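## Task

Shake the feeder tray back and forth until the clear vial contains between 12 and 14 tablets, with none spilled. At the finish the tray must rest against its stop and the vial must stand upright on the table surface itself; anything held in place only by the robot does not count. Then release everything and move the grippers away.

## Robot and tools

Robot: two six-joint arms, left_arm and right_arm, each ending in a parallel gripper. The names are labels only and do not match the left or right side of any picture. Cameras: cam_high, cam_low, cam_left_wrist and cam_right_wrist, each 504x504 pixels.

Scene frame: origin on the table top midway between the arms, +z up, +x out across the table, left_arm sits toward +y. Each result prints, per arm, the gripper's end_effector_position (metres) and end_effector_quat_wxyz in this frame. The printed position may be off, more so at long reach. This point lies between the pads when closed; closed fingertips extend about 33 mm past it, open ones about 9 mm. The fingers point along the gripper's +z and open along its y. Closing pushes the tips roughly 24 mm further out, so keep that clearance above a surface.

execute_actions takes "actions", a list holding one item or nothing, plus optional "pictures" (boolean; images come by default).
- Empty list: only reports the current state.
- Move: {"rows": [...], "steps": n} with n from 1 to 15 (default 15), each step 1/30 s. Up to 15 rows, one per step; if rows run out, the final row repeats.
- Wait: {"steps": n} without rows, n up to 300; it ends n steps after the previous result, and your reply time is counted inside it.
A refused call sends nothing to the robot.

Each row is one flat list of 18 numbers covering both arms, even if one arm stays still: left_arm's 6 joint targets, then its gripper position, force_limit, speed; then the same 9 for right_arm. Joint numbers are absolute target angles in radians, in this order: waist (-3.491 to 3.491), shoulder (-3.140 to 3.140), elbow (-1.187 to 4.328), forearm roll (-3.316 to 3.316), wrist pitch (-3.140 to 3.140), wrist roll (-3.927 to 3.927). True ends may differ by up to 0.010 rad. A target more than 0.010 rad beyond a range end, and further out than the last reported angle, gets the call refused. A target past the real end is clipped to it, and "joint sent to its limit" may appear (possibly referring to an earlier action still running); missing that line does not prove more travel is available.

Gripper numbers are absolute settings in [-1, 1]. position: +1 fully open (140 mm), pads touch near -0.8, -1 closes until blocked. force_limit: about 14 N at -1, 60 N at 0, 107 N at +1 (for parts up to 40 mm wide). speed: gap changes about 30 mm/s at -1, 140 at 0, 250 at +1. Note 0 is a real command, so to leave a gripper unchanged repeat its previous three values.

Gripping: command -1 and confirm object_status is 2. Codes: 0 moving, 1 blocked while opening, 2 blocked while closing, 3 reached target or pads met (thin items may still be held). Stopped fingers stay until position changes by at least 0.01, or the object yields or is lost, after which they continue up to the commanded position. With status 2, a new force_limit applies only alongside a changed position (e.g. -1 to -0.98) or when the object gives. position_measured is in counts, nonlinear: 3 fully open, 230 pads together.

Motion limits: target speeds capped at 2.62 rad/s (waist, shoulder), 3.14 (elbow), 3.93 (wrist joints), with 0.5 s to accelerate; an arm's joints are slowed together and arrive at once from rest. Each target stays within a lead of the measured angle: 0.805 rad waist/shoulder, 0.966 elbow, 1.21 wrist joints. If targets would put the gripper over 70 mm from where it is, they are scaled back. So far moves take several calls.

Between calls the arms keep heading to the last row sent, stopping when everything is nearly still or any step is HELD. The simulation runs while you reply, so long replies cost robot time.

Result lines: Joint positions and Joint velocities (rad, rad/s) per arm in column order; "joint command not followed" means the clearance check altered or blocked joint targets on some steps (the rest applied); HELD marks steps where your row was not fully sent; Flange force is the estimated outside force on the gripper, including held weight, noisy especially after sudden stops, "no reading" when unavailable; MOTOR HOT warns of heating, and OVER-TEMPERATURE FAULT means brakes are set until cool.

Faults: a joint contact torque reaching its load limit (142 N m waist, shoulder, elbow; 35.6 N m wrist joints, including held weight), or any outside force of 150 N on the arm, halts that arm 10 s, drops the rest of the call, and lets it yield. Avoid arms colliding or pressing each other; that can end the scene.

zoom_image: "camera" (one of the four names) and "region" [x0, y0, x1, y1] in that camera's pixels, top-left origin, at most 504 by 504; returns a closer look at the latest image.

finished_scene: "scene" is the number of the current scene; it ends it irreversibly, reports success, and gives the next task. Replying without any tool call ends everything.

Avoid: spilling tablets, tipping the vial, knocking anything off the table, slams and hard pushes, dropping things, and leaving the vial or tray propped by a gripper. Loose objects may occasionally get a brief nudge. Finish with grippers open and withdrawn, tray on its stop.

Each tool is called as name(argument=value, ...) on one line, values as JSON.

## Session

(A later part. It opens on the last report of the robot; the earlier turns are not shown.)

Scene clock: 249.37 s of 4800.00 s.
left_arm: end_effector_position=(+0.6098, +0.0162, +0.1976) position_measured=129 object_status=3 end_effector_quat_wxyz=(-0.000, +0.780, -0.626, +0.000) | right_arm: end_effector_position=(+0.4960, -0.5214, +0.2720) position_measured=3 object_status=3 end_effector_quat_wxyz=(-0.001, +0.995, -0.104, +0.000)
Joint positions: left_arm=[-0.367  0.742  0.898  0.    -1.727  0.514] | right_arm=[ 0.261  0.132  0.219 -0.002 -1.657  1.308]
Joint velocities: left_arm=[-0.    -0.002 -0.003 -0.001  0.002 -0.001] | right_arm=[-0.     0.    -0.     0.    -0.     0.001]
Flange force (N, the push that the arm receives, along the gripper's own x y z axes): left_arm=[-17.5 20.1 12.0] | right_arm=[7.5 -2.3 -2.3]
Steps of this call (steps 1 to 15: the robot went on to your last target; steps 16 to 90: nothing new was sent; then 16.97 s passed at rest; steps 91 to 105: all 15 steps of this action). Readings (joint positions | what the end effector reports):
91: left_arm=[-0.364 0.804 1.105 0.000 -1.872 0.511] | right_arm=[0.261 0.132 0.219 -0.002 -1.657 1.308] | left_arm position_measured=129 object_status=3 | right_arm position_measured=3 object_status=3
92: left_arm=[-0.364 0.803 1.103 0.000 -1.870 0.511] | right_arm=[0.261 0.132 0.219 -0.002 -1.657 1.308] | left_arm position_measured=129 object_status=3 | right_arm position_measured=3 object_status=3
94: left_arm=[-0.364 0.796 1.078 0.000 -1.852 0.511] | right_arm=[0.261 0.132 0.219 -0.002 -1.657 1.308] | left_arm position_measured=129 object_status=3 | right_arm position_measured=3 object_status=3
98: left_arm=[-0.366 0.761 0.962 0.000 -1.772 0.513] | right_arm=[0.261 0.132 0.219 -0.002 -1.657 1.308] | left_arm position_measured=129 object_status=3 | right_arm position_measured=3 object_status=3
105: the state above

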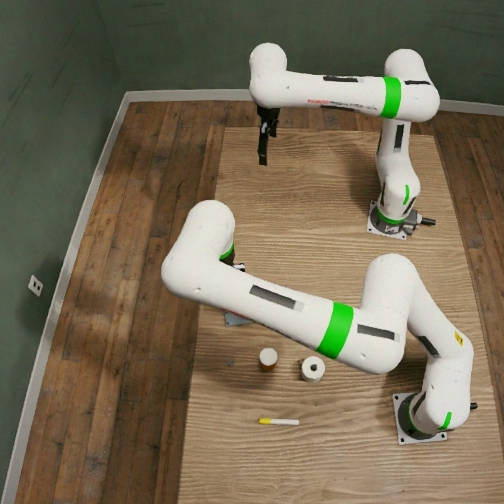

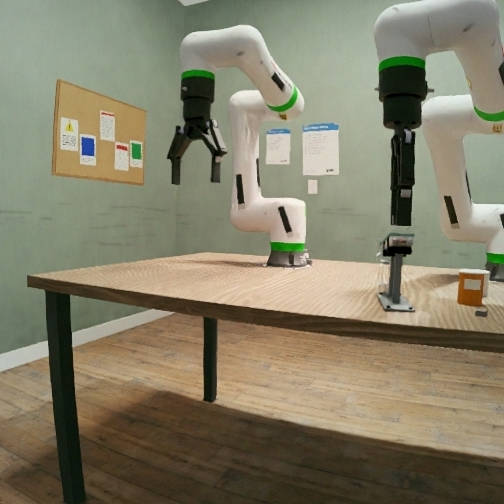

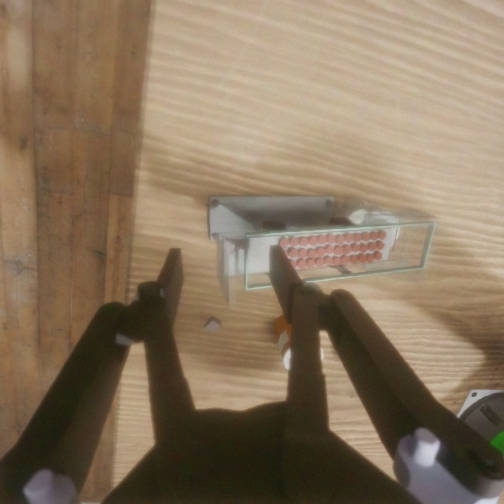

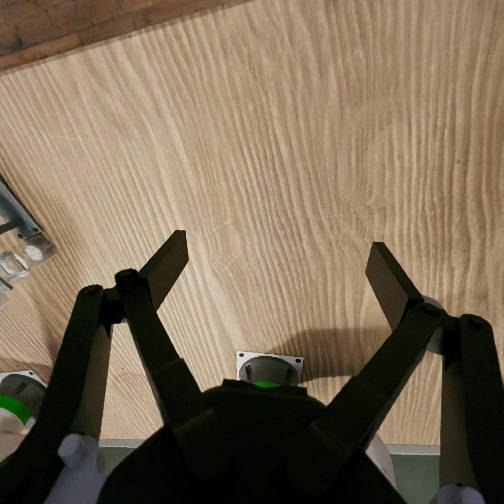

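execute_actions(actions=[{"rows": [[-0.3674,0.7421,0.8981,0.0,-1.7268,0.5144,-0.6,-0.5,-0.5, 0.261,0.132,0.219,-0.002,-1.657,1.308,1,0,0]], "steps": 15}], pictures=false)

execute_actions(actions=[{"steps": 10}])

zoom_image(camera="cam_left_wrist", region=[160, 190, 460, 340])

Scene clock: 255.43 s of 4800.00 s.
left_arm: end_effector_position=(+0.6097, +0.0162, +0.1975) position_measured=189 object_status=0 end_effector_quat_wxyz=(+0.000, +0.780, -0.626, -0.000) | right_arm: end_effector_position=(+0.4960, -0.5214, +0.2720) position_measured=3 object_status=3 end_effector_quat_wxyz=(-0.001, +0.995, -0.104, +0.000)
Joint positions: left_arm=[-0.367  0.742  0.898 -0.    -1.727  0.514] | right_arm=[ 0.261  0.132  0.219 -0.002 -1.657  1.308]
Joint velocities: left_arm=[ 0. -0. -0. -0. -0. -0.] | right_arm=[-0.001 -0.    -0.    -0.     0.    -0.001]
Flange force (N, the push that the arm receives, along the gripper's own x y z axes): left_arm=[-12.1 15.4 8.7] | right_arm=[7.6 -2.3 -2.5]
Steps of this call (steps 1 to 15: the robot went on to your last target; steps 16 to 90: nothing new was sent; then 2.57 s passed at rest; steps 91 to 105: all 15 steps of this action). Readings (joint positions | what the end effector reports):
91: left_arm=[-0.367 0.742 0.898 -0.000 -1.727 0.514] | right_arm=[0.261 0.132 0.219 -0.002 -1.657 1.308] | left_arm position_measured=129 object_status=0 | right_arm position_measured=3 object_status=3
92: left_arm=[-0.367 0.742 0.898 -0.000 -1.727 0.514] | right_arm=[0.261 0.132 0.219 -0.002 -1.657 1.308] | left_arm position_measured=130 object_status=0 | right_arm position_measured=3 object_status=3
94: left_arm=[-0.367 0.742 0.898 -0.000 -1.727 0.514] | right_arm=[0.261 0.132 0.219 -0.002 -1.657 1.308] | left_arm position_measured=139 object_status=0 | right_arm position_measured=3 object_status=3
98: left_arm=[-0.367 0.742 0.898 -0.000 -1.727 0.514] | right_arm=[0.261 0.132 0.219 -0.002 -1.657 1.308] | left_arm position_measured=157 object_status=0 | right_arm position_measured=3 object_status=3
105: the state above

Scene clock: 255.77 s of 4800.00 s.
left_arm: end_effector_position=(+0.6097, +0.0162, +0.1975) position_measured=205 object_status=3 end_effector_quat_wxyz=(+0.000, +0.780, -0.626, -0.000) | right_arm: end_effector_position=(+0.4960, -0.5214, +0.2720) position_measured=3 object_status=3 end_effector_quat_wxyz=(-0.001, +0.995, -0.104, +0.000)
Joint positions: left_arm=[-0.367  0.742  0.898 -0.    -1.727  0.514] | right_arm=[ 0.261  0.132  0.219 -0.002 -1.657  1.308]
Joint velocities: left_arm=[ 0.     0.     0.    -0.     0.     0.001] | right_arm=[-0.     0.     0.     0.    -0.     0.001]
Flange force (N, the push that the arm receives, along the gripper's own x y z axes): left_arm=[-20.8 25.4 13.8] | right_arm=[6.9 -2.9 -1.8]
Steps of this call (steps 1 to 10: the robot went on to your last target). Readings (joint positions | what the end effector reports):
1: left_arm=[-0.367 0.742 0.898 -0.000 -1.727 0.514] | right_arm=[0.261 0.132 0.219 -0.002 -1.657 1.308] | left_arm position_measured=194 object_status=0 | right_arm position_measured=3 object_status=3
2: left_arm=[-0.367 0.742 0.898 -0.000 -1.727 0.514] | right_arm=[0.261 0.132 0.219 -0.002 -1.657 1.308] | left_arm position_measured=199 object_status=0 | right_arm position_measured=3 object_status=3
4: left_arm=[-0.367 0.742 0.898 -0.000 -1.727 0.514] | right_arm=[0.261 0.132 0.219 -0.002 -1.657 1.308] | left_arm position_measured=205 object_status=0 | right_arm position_measured=3 object_status=3
8: left_arm=[-0.367 0.742 0.898 -0.000 -1.727 0.514] | right_arm=[0.261 0.132 0.219 -0.002 -1.657 1.308] | left_arm position_measured=205 object_status=0 | right_arm position_measured=3 object_status=3
10: the state above

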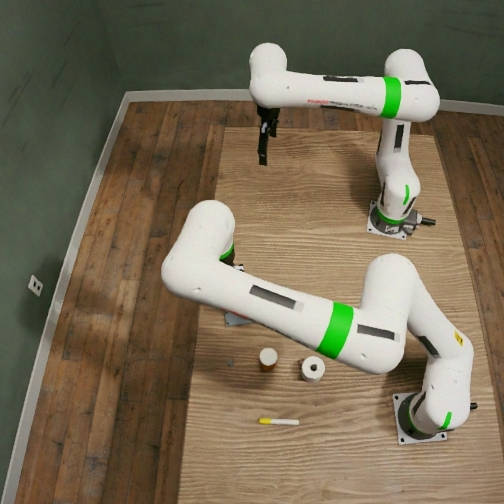

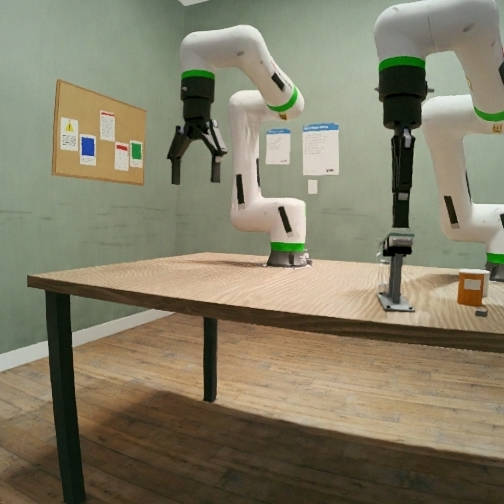

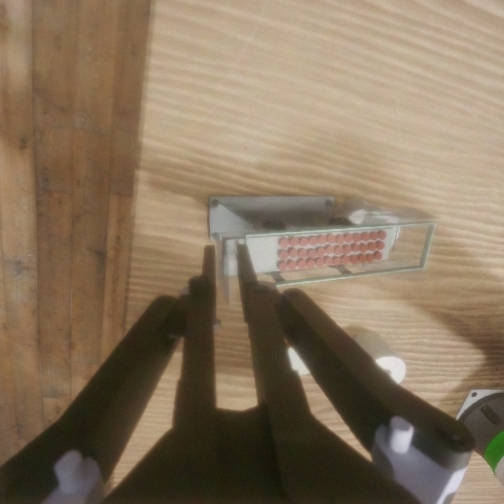

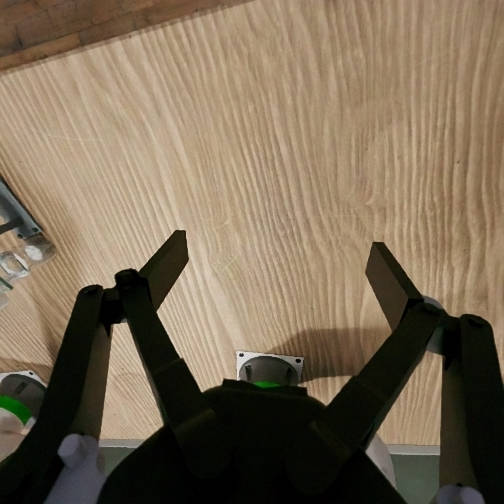

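Region (160, 190, 460, 340) of cam_left_wrist's 504x504 image, scaled by 1.680, with more detail than that image has.

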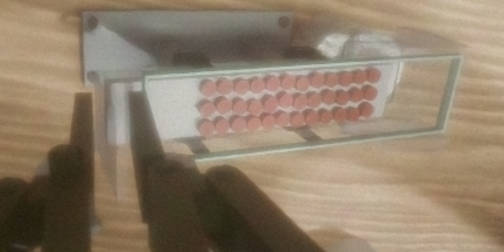

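execute_actions(actions=[{"rows": [[-0.3674,0.7421,0.8981,0.0,-1.7268,0.5144,-1,-0.6,-0.8, 0.261,0.132,0.219,-0.002,-1.657,1.308,1,0,0]], "steps": 15}])

zoom_image(camera="cam_left_wrist", region=[160, 190, 460, 340])

Scene clock: 265.43 s of 4800.00 s.
left_arm: end_effector_position=(+0.6095, +0.0161, +0.1974) position_measured=219 object_status=2 end_effector_quat_wxyz=(+0.000, +0.780, -0.626, -0.000) | right_arm: end_effector_position=(+0.4960, -0.5214, +0.2720) position_measured=3 object_status=3 end_effector_quat_wxyz=(-0.001, +0.995, -0.104, +0.000)
Joint positions: left_arm=[-0.367  0.742  0.898  0.    -1.727  0.514] | right_arm=[ 0.261  0.132  0.219 -0.002 -1.657  1.308]
Joint velocities: left_arm=[ 0.001  0.     0.001  0.     0.    -0.   ] | right_arm=[-0.001  0.    -0.     0.    -0.001  0.001]
Flange force (N, the push that the arm receives, along the gripper's own x y z axes): left_arm=[-30.0 68.5 18.4] | right_arm=[8.9 -2.4 -3.0]
Steps of this call (steps 1 to 15: the robot went on to your last target; steps 16 to 90: nothing new was sent; then 6.17 s passed at rest; steps 91 to 105: all 15 steps of this action). Readings (joint positions | what the end effector reports):
91: left_arm=[-0.367 0.742 0.898 -0.000 -1.727 0.514] | right_arm=[0.261 0.132 0.219 -0.002 -1.657 1.308] | left_arm position_measured=205 object_status=0 | right_arm position_measured=3 object_status=3
92: left_arm=[-0.367 0.742 0.898 -0.000 -1.727 0.514] | right_arm=[0.261 0.132 0.219 -0.002 -1.657 1.308] | left_arm position_measured=205 object_status=0 | right_arm position_measured=3 object_status=3
94: left_arm=[-0.367 0.742 0.898 -0.000 -1.727 0.514] | right_arm=[0.261 0.132 0.219 -0.002 -1.657 1.308] | left_arm position_measured=211 object_status=0 | right_arm position_measured=3 object_status=3
98: left_arm=[-0.368 0.742 0.898 0.000 -1.727 0.514] | right_arm=[0.261 0.132 0.219 -0.002 -1.657 1.308] | left_arm position_measured=219 object_status=0 | right_arm position_measured=3 object_status=3
105: the state above

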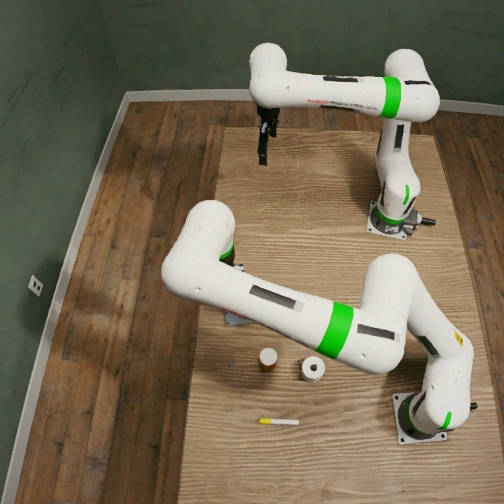

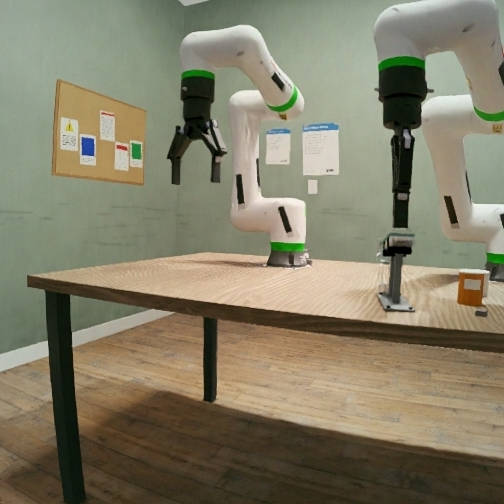

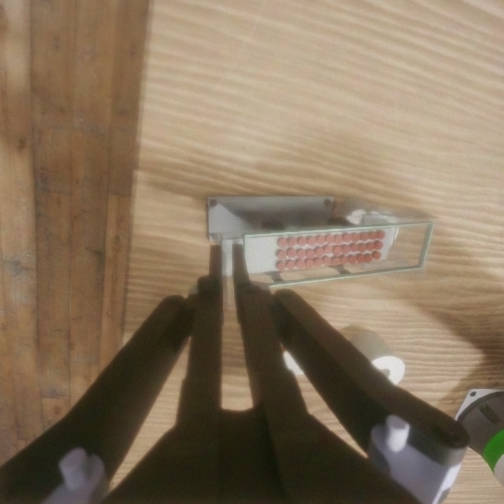

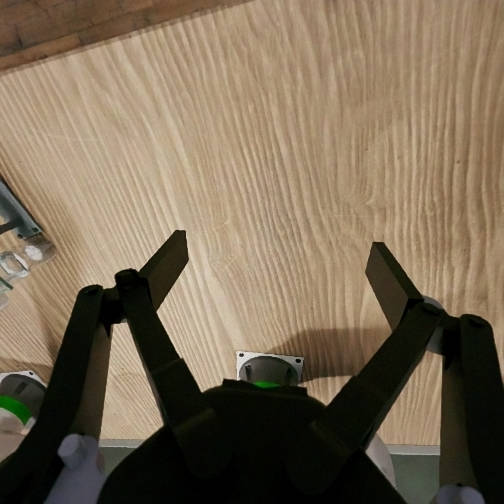

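Region (160, 190, 460, 340) of cam_left_wrist's 504x504 image, scaled by 1.680, with more detail than that image has.

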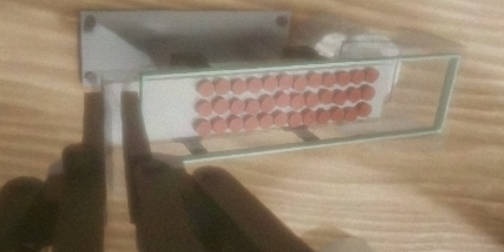

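execute_actions(actions=[{"rows": [[-0.3695,0.7334,0.8838,0.0,-1.7212,0.5165,-1,-0.6,-0.8, 0.261,0.132,0.219,-0.002,-1.657,1.308,1,0,0]], "steps": 12}])

zoom_image(camera="cam_left_wrist", region=[160, 190, 460, 340])

Scene clock: 278.80 s of 4800.00 s.
left_arm: end_effector_position=(+0.6070, +0.0155, +0.1974) position_measured=220 object_status=2 end_effector_quat_wxyz=(-0.000, +0.780, -0.626, +0.000) | right_arm: end_effector_position=(+0.4960, -0.5214, +0.2720) position_measured=3 object_status=3 end_effector_quat_wxyz=(-0.001, +0.995, -0.104, +0.000)
Joint positions: left_arm=[-0.369  0.734  0.884 -0.    -1.721  0.516] | right_arm=[ 0.261  0.132  0.219 -0.002 -1.657  1.308]
Joint velocities: left_arm=[-0.001 -0.    -0.001  0.001 -0.004  0.   ] | right_arm=[-0.001  0.    -0.     0.     0.     0.001]
Flange force (N, the push that the arm receives, along the gripper's own x y z axes): left_arm=[-11.3 5.1 7.1] | right_arm=[8.2 -2.2 -2.2]
Steps of this call (steps 1 to 15: the robot went on to your last target; steps 16 to 90: nothing new was sent; then 9.97 s passed at rest; steps 91 to 102: all 12 steps of this action). Readings (joint positions | what the end effector reports):
91: left_arm=[-0.367 0.742 0.898 -0.000 -1.727 0.514] | right_arm=[0.261 0.132 0.219 -0.002 -1.657 1.308] | left_arm position_measured=219 object_status=2 | right_arm position_measured=3 object_status=3
92: left_arm=[-0.368 0.741 0.896 -0.000 -1.726 0.515] | right_arm=[0.261 0.132 0.219 -0.002 -1.657 1.308] | left_arm position_measured=219 object_status=2 | right_arm position_measured=3 object_status=3
94: left_arm=[-0.369 0.734 0.885 -0.001 -1.720 0.516] | right_arm=[0.261 0.132 0.219 -0.002 -1.657 1.308] | left_arm position_measured=220 object_status=2 | right_arm position_measured=3 object_status=3
98: left_arm=[-0.369 0.734 0.884 -0.000 -1.720 0.516] | right_arm=[0.261 0.132 0.219 -0.002 -1.657 1.308] | left_arm position_measured=220 object_status=2 | right_arm position_measured=3 object_status=3
102: the state above

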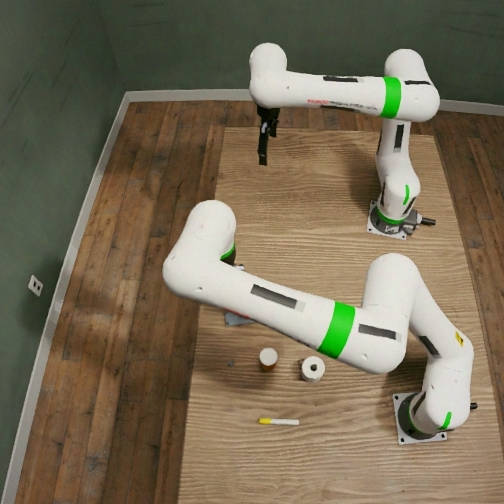

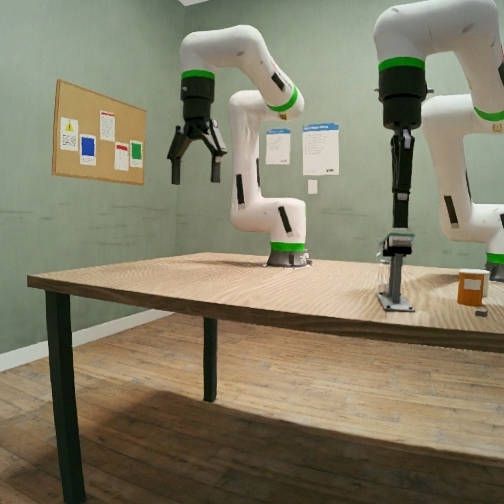

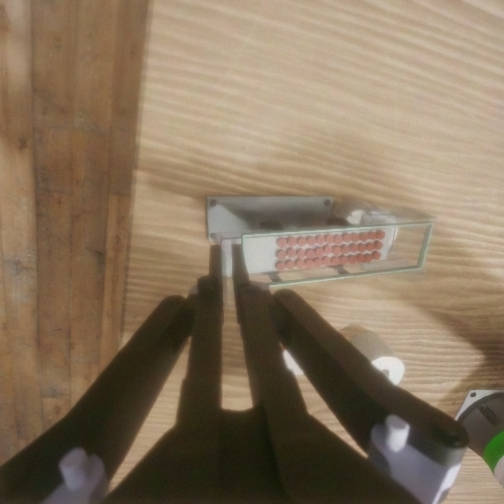

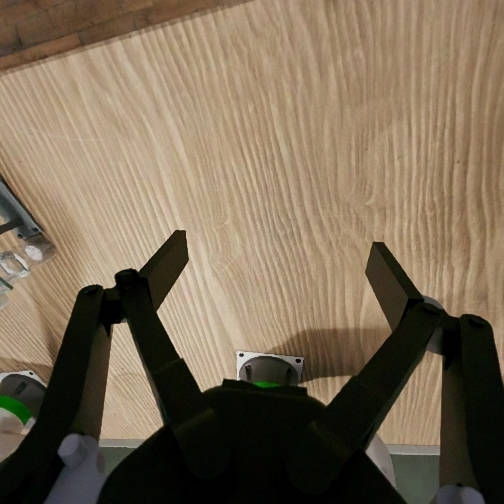

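Region (160, 190, 460, 340) of cam_left_wrist's 504x504 image, scaled by 1.680, with more detail than that image has.

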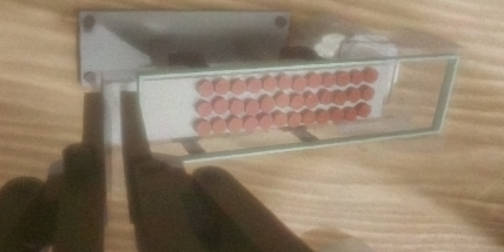

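execute_actions(actions=[{"rows": [[-0.3702,0.7305,0.8790,0.0,-1.7193,0.5172,-1,-0.6,-0.8, 0.261,0.132,0.219,-0.002,-1.657,1.308,1,0,0],[-0.3702,0.7305,0.8790,0.0,-1.7193,0.5172,-1,-0.6,-0.8, 0.261,0.132,0.219,-0.002,-1.657,1.308,1,0,0],[-0.3709,0.7275,0.8742,0.0,-1.7175,0.5179,-1,-0.6,-0.8, 0.261,0.132,0.219,-0.002,-1.657,1.308,1,0,0],[-0.3709,0.7275,0.8742,0.0,-1.7175,0.5179,-1,-0.6,-0.8, 0.261,0.132,0.219,-0.002,-1.657,1.308,1,0,0],[-0.3716,0.7246,0.8694,0.0,-1.7156,0.5186,-1,-0.6,-0.8, 0.261,0.132,0.219,-0.002,-1.657,1.308,1,0,0],[-0.3716,0.7246,0.8694,0.0,-1.7156,0.5186,-1,-0.6,-0.8, 0.261,0.132,0.219,-0.002,-1.657,1.308,1,0,0],[-0.3723,0.7217,0.8646,0.0,-1.7137,0.5193,-1,-0.6,-0.8, 0.261,0.132,0.219,-0.002,-1.657,1.308,1,0,0],[-0.3723,0.7217,0.8646,0.0,-1.7137,0.5193,-1,-0.6,-0.8, 0.261,0.132,0.219,-0.002,-1.657,1.308,1,0,0],[-0.3730,0.7188,0.8599,0.0,-1.7119,0.5200,-1,-0.6,-0.8, 0.261,0.132,0.219,-0.002,-1.657,1.308,1,0,0]], "steps": 15}])

zoom_image(camera="cam_left_wrist", region=[160, 190, 460, 340])

Scene clock: 290.13 s of 4800.00 s.
left_arm: end_effector_position=(+0.6020, +0.0145, +0.1975) position_measured=220 object_status=2 end_effector_quat_wxyz=(+0.000, +0.780, -0.626, -0.000) | right_arm: end_effector_position=(+0.4960, -0.5214, +0.2720) position_measured=3 object_status=3 end_effector_quat_wxyz=(-0.001, +0.995, -0.104, +0.000)
Joint positions: left_arm=[-0.373  0.719  0.86  -0.    -1.712  0.52 ] | right_arm=[ 0.261  0.132  0.219 -0.002 -1.657  1.308]
Joint velocities: left_arm=[-0.    -0.    -0.001  0.    -0.    -0.   ] | right_arm=[ 0.001 -0.     0.     0.     0.     0.   ]
Flange force (N, the push that the arm receives, along the gripper's own x y z axes): left_arm=[-15.9 12.3 31.7] | right_arm=[8.9 -2.0 -3.2]
Steps of this call (steps 1 to 15: the robot went on to your last target; steps 16 to 90: nothing new was sent; then 7.83 s passed at rest; steps 91 to 105: all 15 steps of this action). Readings (joint positions | what the end effector reports):
91: left_arm=[-0.370 0.733 0.884 -0.000 -1.721 0.517] | right_arm=[0.261 0.132 0.219 -0.002 -1.657 1.308] | left_arm position_measured=220 object_status=2 | right_arm position_measured=3 object_status=3
92: left_arm=[-0.370 0.732 0.882 0.000 -1.721 0.517] | right_arm=[0.261 0.132 0.219 -0.002 -1.657 1.308] | left_arm position_measured=220 object_status=2 | right_arm position_measured=3 object_status=3
94: left_arm=[-0.370 0.729 0.877 0.000 -1.719 0.517] | right_arm=[0.261 0.132 0.219 -0.002 -1.657 1.308] | left_arm position_measured=220 object_status=2 | right_arm position_measured=3 object_status=3
98: left_arm=[-0.372 0.724 0.867 0.000 -1.715 0.519] | right_arm=[0.261 0.132 0.219 -0.002 -1.657 1.308] | left_arm position_measured=220 object_status=2 | right_arm position_measured=3 object_status=3
105: the state above

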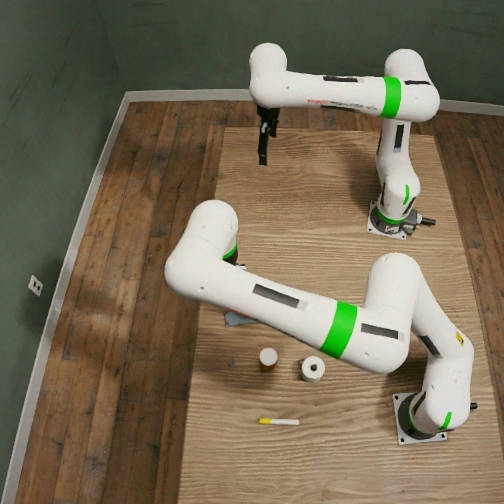

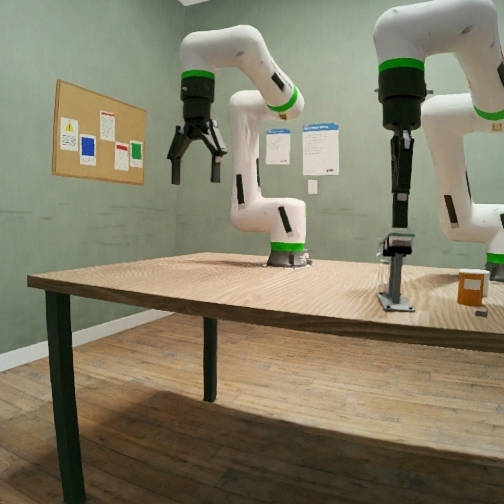

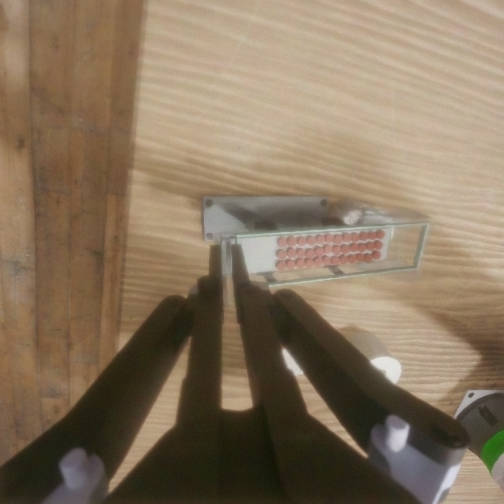

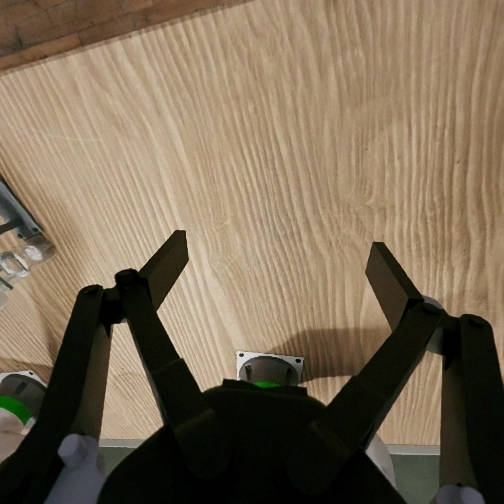

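Region (160, 190, 460, 340) of cam_left_wrist's 504x504 image, scaled by 1.680, with more detail than that image has.

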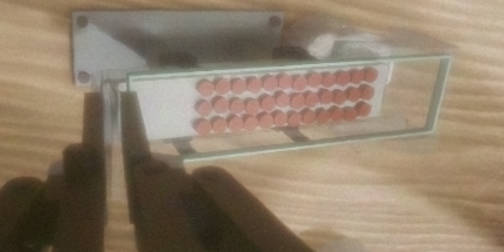

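execute_actions(actions=[{"rows": [[-0.3730,0.7188,0.8599,0.0,-1.7119,0.5200,-0.45,-0.6,1, 0.261,0.132,0.219,-0.002,-1.657,1.308,1,0,0]], "steps": 10}])

zoom_image(camera="cam_left_wrist", region=[160, 190, 460, 340])

Scene clock: 303.13 s of 4800.00 s.
left_arm: end_effector_position=(+0.6020, +0.0144, +0.1979) position_measured=186 object_status=0 end_effector_quat_wxyz=(-0.000, +0.780, -0.626, +0.000) | right_arm: end_effector_position=(+0.4960, -0.5214, +0.2720) position_measured=3 object_status=3 end_effector_quat_wxyz=(-0.001, +0.995, -0.104, +0.000)
Joint positions: left_arm=[-0.373  0.718  0.86  -0.    -1.712  0.52 ] | right_arm=[ 0.261  0.132  0.219 -0.002 -1.657  1.308]
Joint velocities: left_arm=[ 0.    -0.001  0.     0.001  0.     0.001] | right_arm=[ 0.001 -0.     0.    -0.     0.     0.001]
Flange force (N, the push that the arm receives, along the gripper's own x y z axes): left_arm=[-15.6 16.1 9.7] | right_arm=[6.9 -2.0 -2.4]
Steps of this call (steps 1 to 15: the robot went on to your last target; steps 16 to 90: nothing new was sent; then 9.67 s passed at rest; steps 91 to 100: all 10 steps of this action). Readings (joint positions | what the end effector reports):
91: left_arm=[-0.373 0.719 0.860 -0.000 -1.712 0.520] | right_arm=[0.261 0.132 0.219 -0.002 -1.657 1.308] | left_arm position_measured=220 object_status=0 | right_arm position_measured=3 object_status=3
92: left_arm=[-0.373 0.719 0.860 0.000 -1.712 0.520] | right_arm=[0.261 0.132 0.219 -0.002 -1.657 1.308] | left_arm position_measured=220 object_status=0 | right_arm position_measured=3 object_status=3
94: left_arm=[-0.373 0.718 0.860 0.000 -1.712 0.520] | right_arm=[0.261 0.132 0.219 -0.002 -1.657 1.308] | left_arm position_measured=198 object_status=0 | right_arm position_measured=3 object_status=3
98: left_arm=[-0.373 0.718 0.860 0.000 -1.712 0.520] | right_arm=[0.261 0.132 0.219 -0.002 -1.657 1.308] | left_arm position_measured=186 object_status=0 | right_arm position_measured=3 object_status=3
100: the state above

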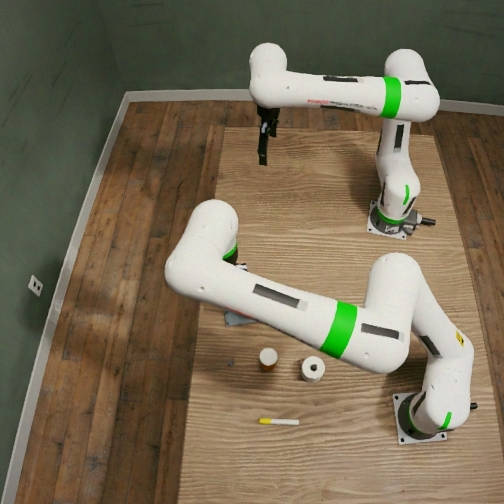

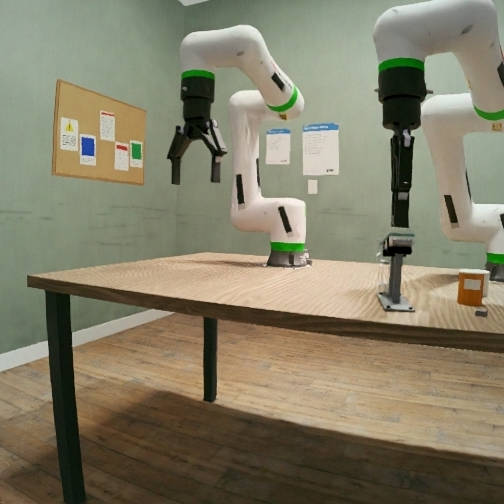

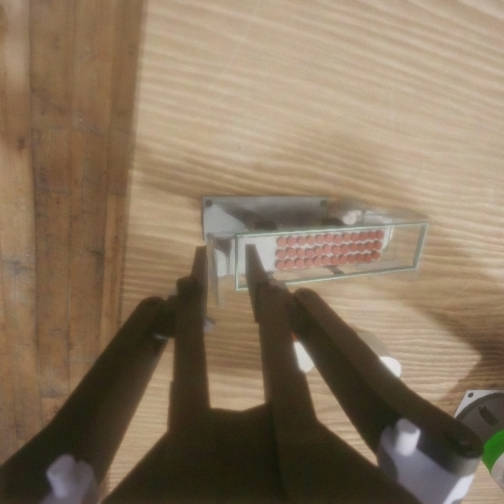

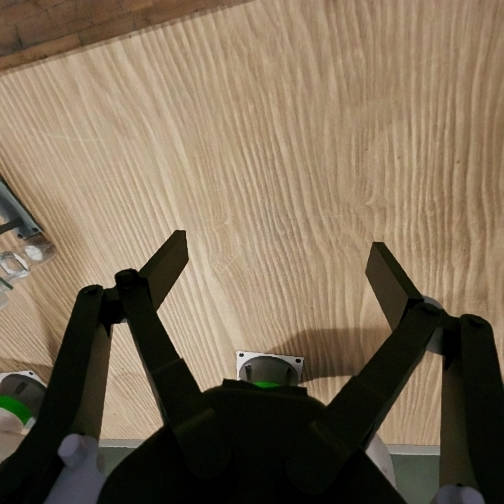

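Region (160, 190, 460, 340) of cam_left_wrist's 504x504 image, scaled by 1.680, with more detail than that image has.

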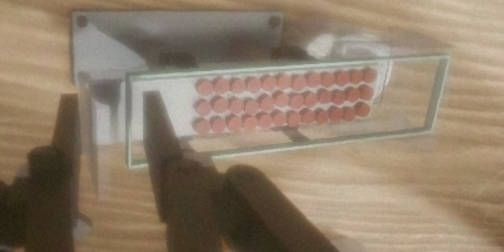

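execute_actions(actions=[{"rows": [[-0.3730,0.7188,0.8599,0.0,-1.7119,0.5200,-0.45,-0.6,1, 1.051,0.2228,0.2044,0.0,-1.5524,2.516,-0.8,0,0]], "steps": 15}], pictures=false)

execute_actions(actions=[{"steps": 30}])

Scene clock: 338.93 s of 4800.00 s.
left_arm: end_effector_position=(+0.6020, +0.0145, +0.1975) position_measured=186 object_status=3 end_effector_quat_wxyz=(+0.000, +0.780, -0.626, -0.000) | right_arm: end_effector_position=(+0.5184, -0.3604, +0.2520) position_measured=103 object_status=0 end_effector_quat_wxyz=(-0.001, +0.958, +0.288, +0.000)
Joint positions: left_arm=[-0.373  0.719  0.86  -0.    -1.712  0.52 ] | right_arm=[ 0.574  0.168  0.213 -0.002 -1.616  1.787]
Joint velocities: left_arm=[-0.     0.     0.     0.001  0.     0.   ] | right_arm=[ 0.802  0.093 -0.015  0.002  0.106  1.216]
Flange force (N, the push that the arm receives, along the gripper's own x y z axes): left_arm=[-19.5 19.0 14.5] | right_arm=[11.2 4.6 -3.1]
Steps of this call (steps 1 to 15: the robot went on to your last target; steps 16 to 90: nothing new was sent; then 32.30 s passed at rest; steps 91 to 105: all 15 steps of this action). Readings (joint positions | what the end effector reports):
91: left_arm=[-0.373 0.719 0.860 -0.000 -1.712 0.520] | right_arm=[0.261 0.132 0.219 -0.002 -1.657 1.308] | left_arm position_measured=186 object_status=3 | right_arm position_measured=3 object_status=0
92: left_arm=[-0.373 0.719 0.860 -0.000 -1.712 0.520] | right_arm=[0.263 0.132 0.219 -0.002 -1.657 1.312] | left_arm position_measured=186 object_status=3 | right_arm position_measured=5 object_status=0
94: left_arm=[-0.373 0.719 0.860 -0.000 -1.712 0.520] | right_arm=[0.283 0.134 0.219 -0.002 -1.655 1.343] | left_arm position_measured=186 object_status=3 | right_arm position_measured=20 object_status=0
98: left_arm=[-0.373 0.719 0.860 -0.000 -1.712 0.520] | right_arm=[0.383 0.146 0.217 -0.002 -1.641 1.495] | left_arm position_measured=186 object_status=3 | right_arm position_measured=50 object_status=0
105: the state above

Scene clock: 339.93 s of 4800.00 s.
left_arm: end_effector_position=(+0.6020, +0.0145, +0.1975) position_measured=186 object_status=3 end_effector_quat_wxyz=(+0.000, +0.780, -0.626, -0.000) | right_arm: end_effector_position=(+0.4497, -0.1158, +0.2205) position_measured=229 object_status=3 end_effector_quat_wxyz=(+0.000, +0.625, +0.780, -0.000)
Joint positions: left_arm=[-0.373  0.719  0.86  -0.    -1.712  0.52 ] | right_arm=[ 1.051  0.223  0.204  0.    -1.552  2.516]
Joint velocities: left_arm=[-0.    -0.001  0.     0.    -0.    -0.   ] | right_arm=[ 0.     0.    -0.    -0.     0.     0.001]
Flange force (N, the push that the arm receives, along the gripper's own x y z axes): left_arm=[-19.7 20.7 14.4] | right_arm=[4.6 7.3 -0.8]
Steps of this call (steps 1 to 30: the robot went on to your last target). Readings (joint positions | what the end effector reports):
1: left_arm=[-0.373 0.719 0.860 -0.000 -1.712 0.520] | right_arm=[0.601 0.171 0.213 -0.001 -1.612 1.828] | left_arm position_measured=186 object_status=3 | right_arm position_measured=111 object_status=0
2: left_arm=[-0.373 0.719 0.860 -0.000 -1.712 0.520] | right_arm=[0.628 0.174 0.212 -0.001 -1.609 1.869] | left_arm position_measured=186 object_status=3 | right_arm position_measured=119 object_status=0
4: left_arm=[-0.373 0.719 0.860 -0.000 -1.712 0.520] | right_arm=[0.682 0.180 0.211 -0.001 -1.601 1.952] | left_arm position_measured=186 object_status=3 | right_arm position_measured=134 object_status=0
8: left_arm=[-0.373 0.719 0.860 -0.000 -1.712 0.520] | right_arm=[0.790 0.193 0.209 -0.001 -1.587 2.117] | left_arm position_measured=186 object_status=3 | right_arm position_measured=164 object_status=0
30: the state above

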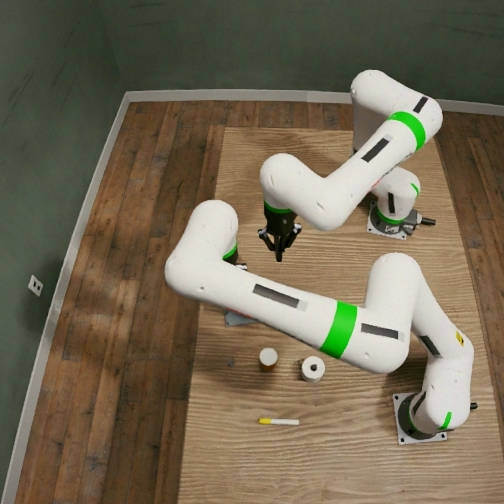

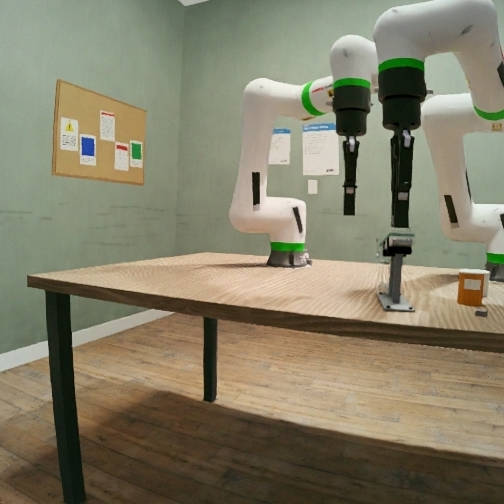

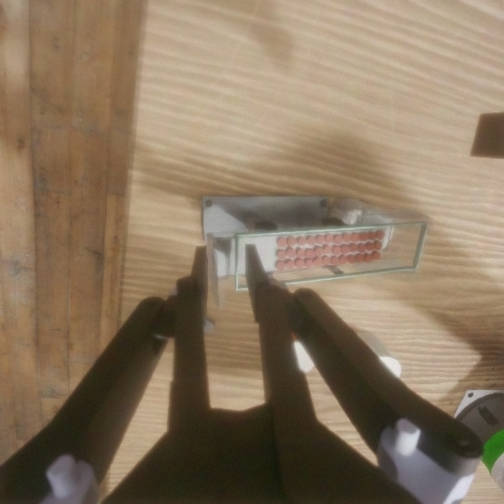

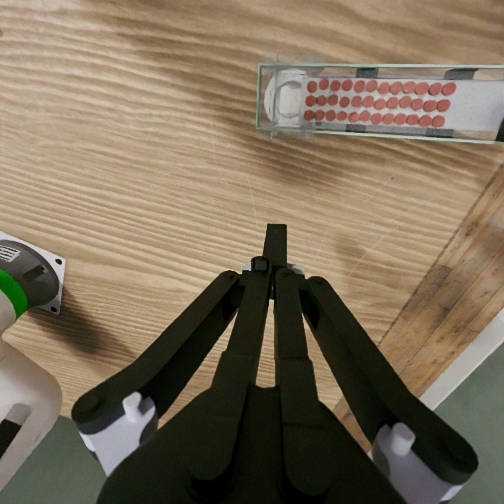

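zoom_image(camera="cam_right_wrist", region=[240, 40, 400, 160])

Region (240, 40, 400, 160) of cam_right_wrist's 504x504 image, scaled by 3.150, with more detail than that image has; it fills the top 378 rows of this view, and the rest is white.

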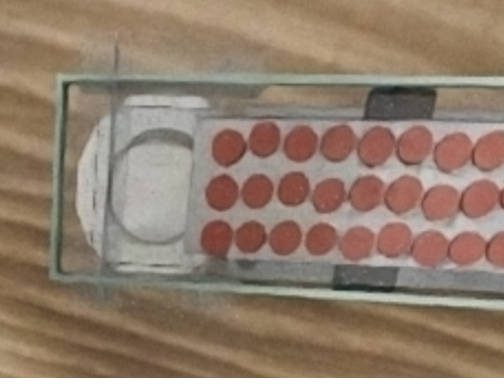

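execute_actions(actions=[{"rows": [[-0.3748,0.7114,0.8479,0.0,-1.7072,0.5219,-0.72,-0.6,-0.3, 1.051,0.2228,0.2044,0.0,-1.5524,2.516,-0.8,0,0]], "steps": 12}])

zoom_image(camera="cam_right_wrist", region=[240, 40, 400, 160])

Scene clock: 361.17 s of 4800.00 s.
left_arm: end_effector_position=(+0.5995, +0.0140, +0.1974) position_measured=219 object_status=0 end_effector_quat_wxyz=(-0.000, +0.780, -0.626, -0.000) | right_arm: end_effector_position=(+0.4497, -0.1158, +0.2204) position_measured=229 object_status=3 end_effector_quat_wxyz=(-0.000, +0.625, +0.780, -0.000)
Joint positions: left_arm=[-0.375  0.712  0.848 -0.    -1.707  0.522] | right_arm=[ 1.051  0.223  0.204 -0.    -1.552  2.516]
Joint velocities: left_arm=[-0.    -0.002  0.    -0.     0.     0.001] | right_arm=[-0.    -0.    -0.     0.    -0.001  0.001]
Flange force (N, the push that the arm receives, along the gripper's own x y z axes): left_arm=[-17.8 8.0 19.1] | right_arm=[4.9 6.7 -0.4]
Steps of this call (steps 1 to 15: the robot went on to your last target; steps 16 to 90: nothing new was sent; then 17.83 s passed at rest; steps 91 to 102: all 12 steps of this action). Readings (joint positions | what the end effector reports):
91: left_arm=[-0.373 0.719 0.860 -0.000 -1.712 0.520] | right_arm=[1.051 0.223 0.204 -0.000 -1.552 2.516] | left_arm position_measured=186 object_status=0 | right_arm position_measured=229 object_status=3
92: left_arm=[-0.373 0.718 0.858 -0.000 -1.711 0.520] | right_arm=[1.051 0.223 0.204 0.000 -1.552 2.516] | left_arm position_measured=187 object_status=0 | right_arm position_measured=229 object_status=3
94: left_arm=[-0.374 0.712 0.848 -0.000 -1.708 0.520] | right_arm=[1.051 0.223 0.204 0.000 -1.552 2.516] | left_arm position_measured=199 object_status=0 | right_arm position_measured=229 object_status=3
98: left_arm=[-0.375 0.712 0.848 -0.000 -1.707 0.521] | right_arm=[1.051 0.223 0.204 -0.000 -1.552 2.516] | left_arm position_measured=219 object_status=0 | right_arm position_measured=229 object_status=3
102: the state above

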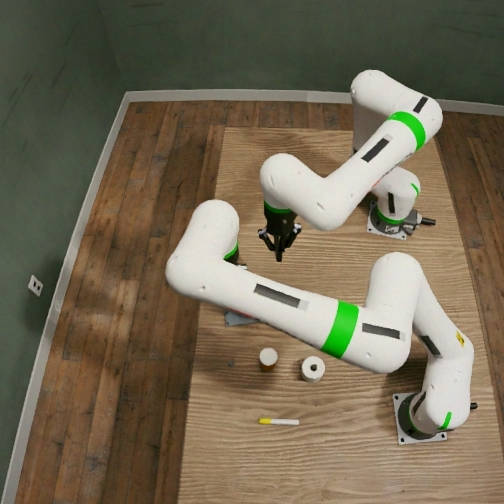

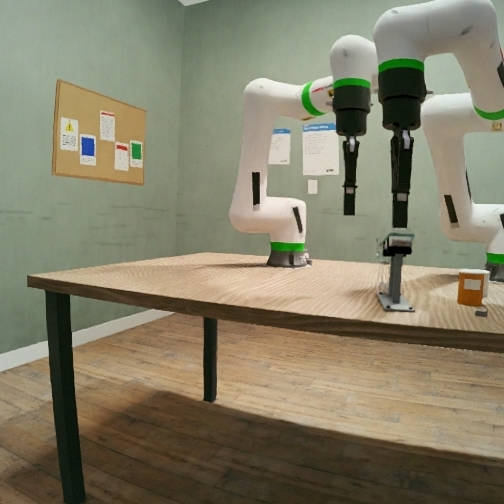

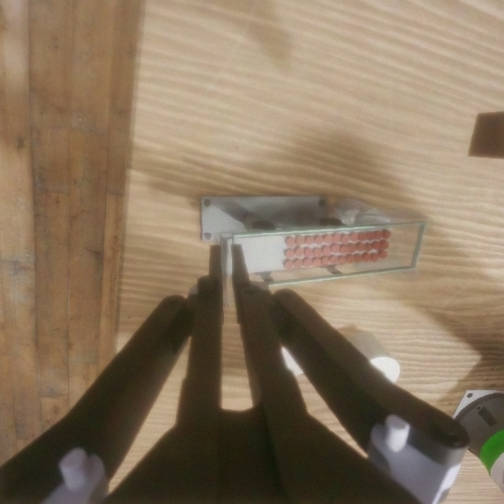

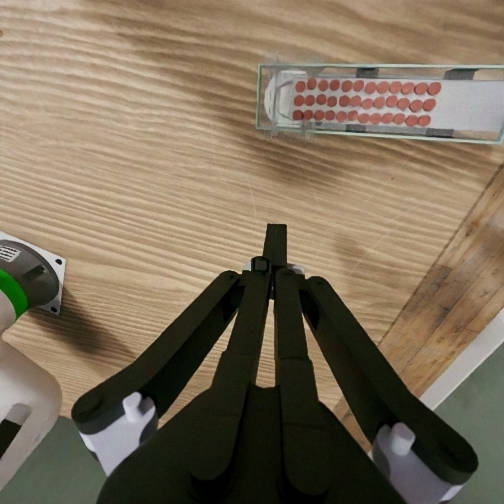

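Region (240, 40, 400, 160) of cam_right_wrist's 504x504 image, scaled by 3.150, with more detail than that image has; it fills the top 378 rows of this view, and the rest is white.

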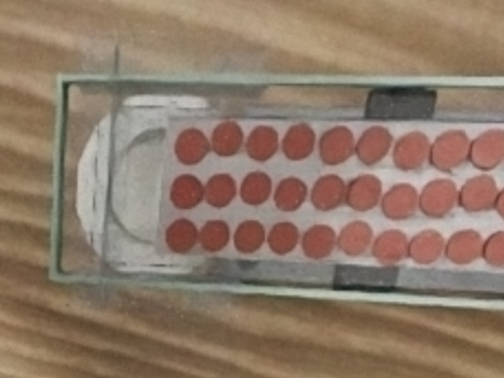

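execute_actions(actions=[{"rows": [[-0.3748,0.7114,0.8479,0.0,-1.7072,0.5219,-0.4,-0.6,1, 1.051,0.2228,0.2044,0.0,-1.5524,2.516,-0.8,0,0]], "steps": 15}])

zoom_image(camera="cam_right_wrist", region=[240, 40, 400, 160])

zoom_image(camera="cam_right_wrist", region=[240, 30, 504, 170])

Scene clock: 368.87 s of 4800.00 s.
left_arm: end_effector_position=(+0.5994, +0.0139, +0.1978) position_measured=179 object_status=3 end_effector_quat_wxyz=(-0.000, +0.780, -0.626, +0.000) | right_arm: end_effector_position=(+0.4497, -0.1158, +0.2204) position_measured=229 object_status=3 end_effector_quat_wxyz=(-0.000, +0.625, +0.780, -0.000)
Joint positions: left_arm=[-0.375  0.711  0.848 -0.    -1.708  0.522] | right_arm=[ 1.051  0.223  0.204 -0.    -1.552  2.516]
Joint velocities: left_arm=[-0.     0.001  0.     0.001  0.004 -0.001] | right_arm=[ 0.001  0.001  0.    -0.     0.001 -0.001]
Flange force (N, the push that the arm receives, along the gripper's own x y z axes): left_arm=[-12.4 13.5 7.2] | right_arm=[4.7 6.5 -0.9]
Steps of this call (steps 1 to 15: the robot went on to your last target; steps 16 to 90: nothing new was sent; then 4.20 s passed at rest; steps 91 to 105: all 15 steps of this action). Readings (joint positions | what the end effector reports):
91: left_arm=[-0.375 0.711 0.848 0.000 -1.707 0.522] | right_arm=[1.051 0.223 0.204 -0.000 -1.552 2.516] | left_arm position_measured=219 object_status=0 | right_arm position_measured=229 object_status=3
92: left_arm=[-0.375 0.711 0.848 0.000 -1.708 0.522] | right_arm=[1.051 0.223 0.204 -0.000 -1.552 2.516] | left_arm position_measured=217 object_status=0 | right_arm position_measured=229 object_status=3
94: left_arm=[-0.375 0.711 0.848 0.000 -1.708 0.522] | right_arm=[1.051 0.223 0.204 -0.000 -1.552 2.516] | left_arm position_measured=190 object_status=0 | right_arm position_measured=229 object_status=3
98: left_arm=[-0.375 0.711 0.848 0.000 -1.708 0.522] | right_arm=[1.051 0.223 0.204 -0.000 -1.552 2.516] | left_arm position_measured=179 object_status=0 | right_arm position_measured=229 object_status=3
105: the state above

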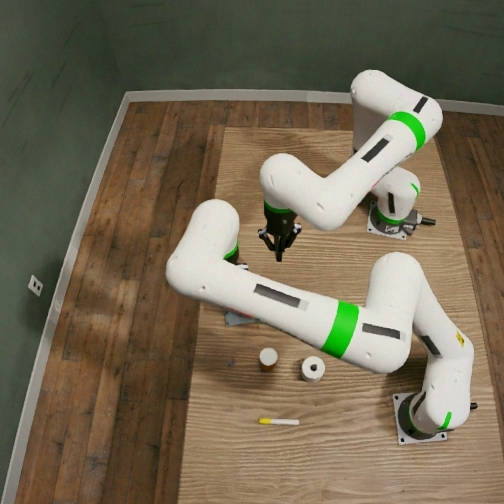

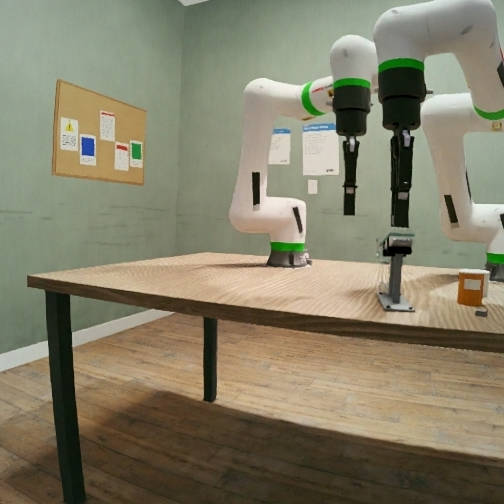

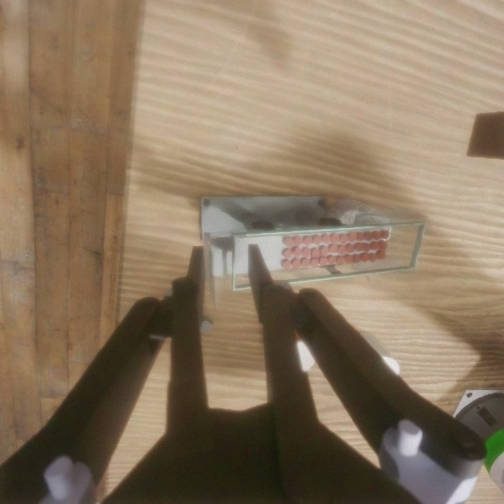

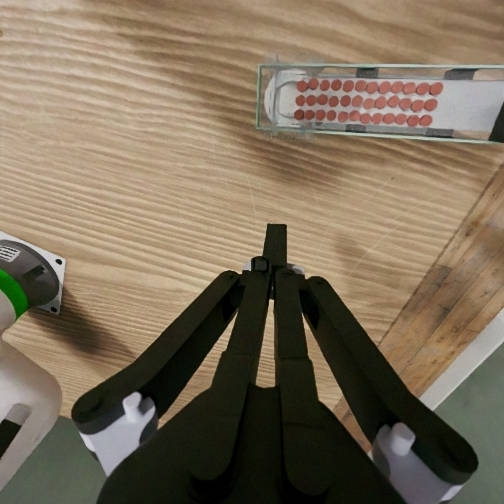

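Region (240, 40, 400, 160) of cam_right_wrist's 504x504 image, scaled by 3.150, with more detail than that image has; it fills the top 378 rows of this view, and the rest is white.

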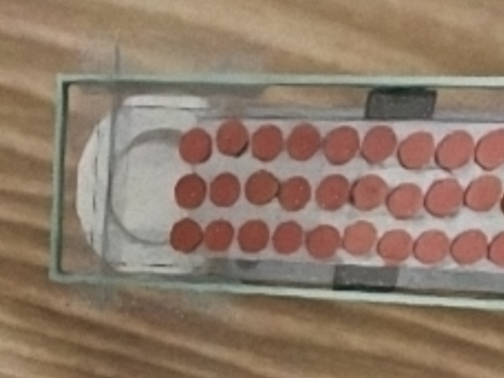

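Region (240, 30, 504, 170) of cam_right_wrist's 504x504 image, scaled by 1.909, with more detail than that image has; it fills the top 267 rows of this view, and the rest is white.

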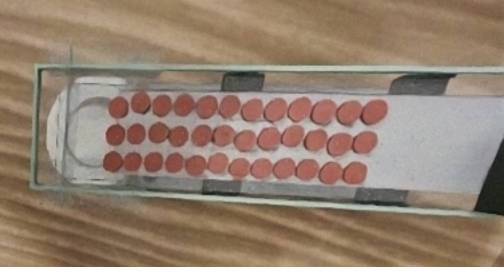

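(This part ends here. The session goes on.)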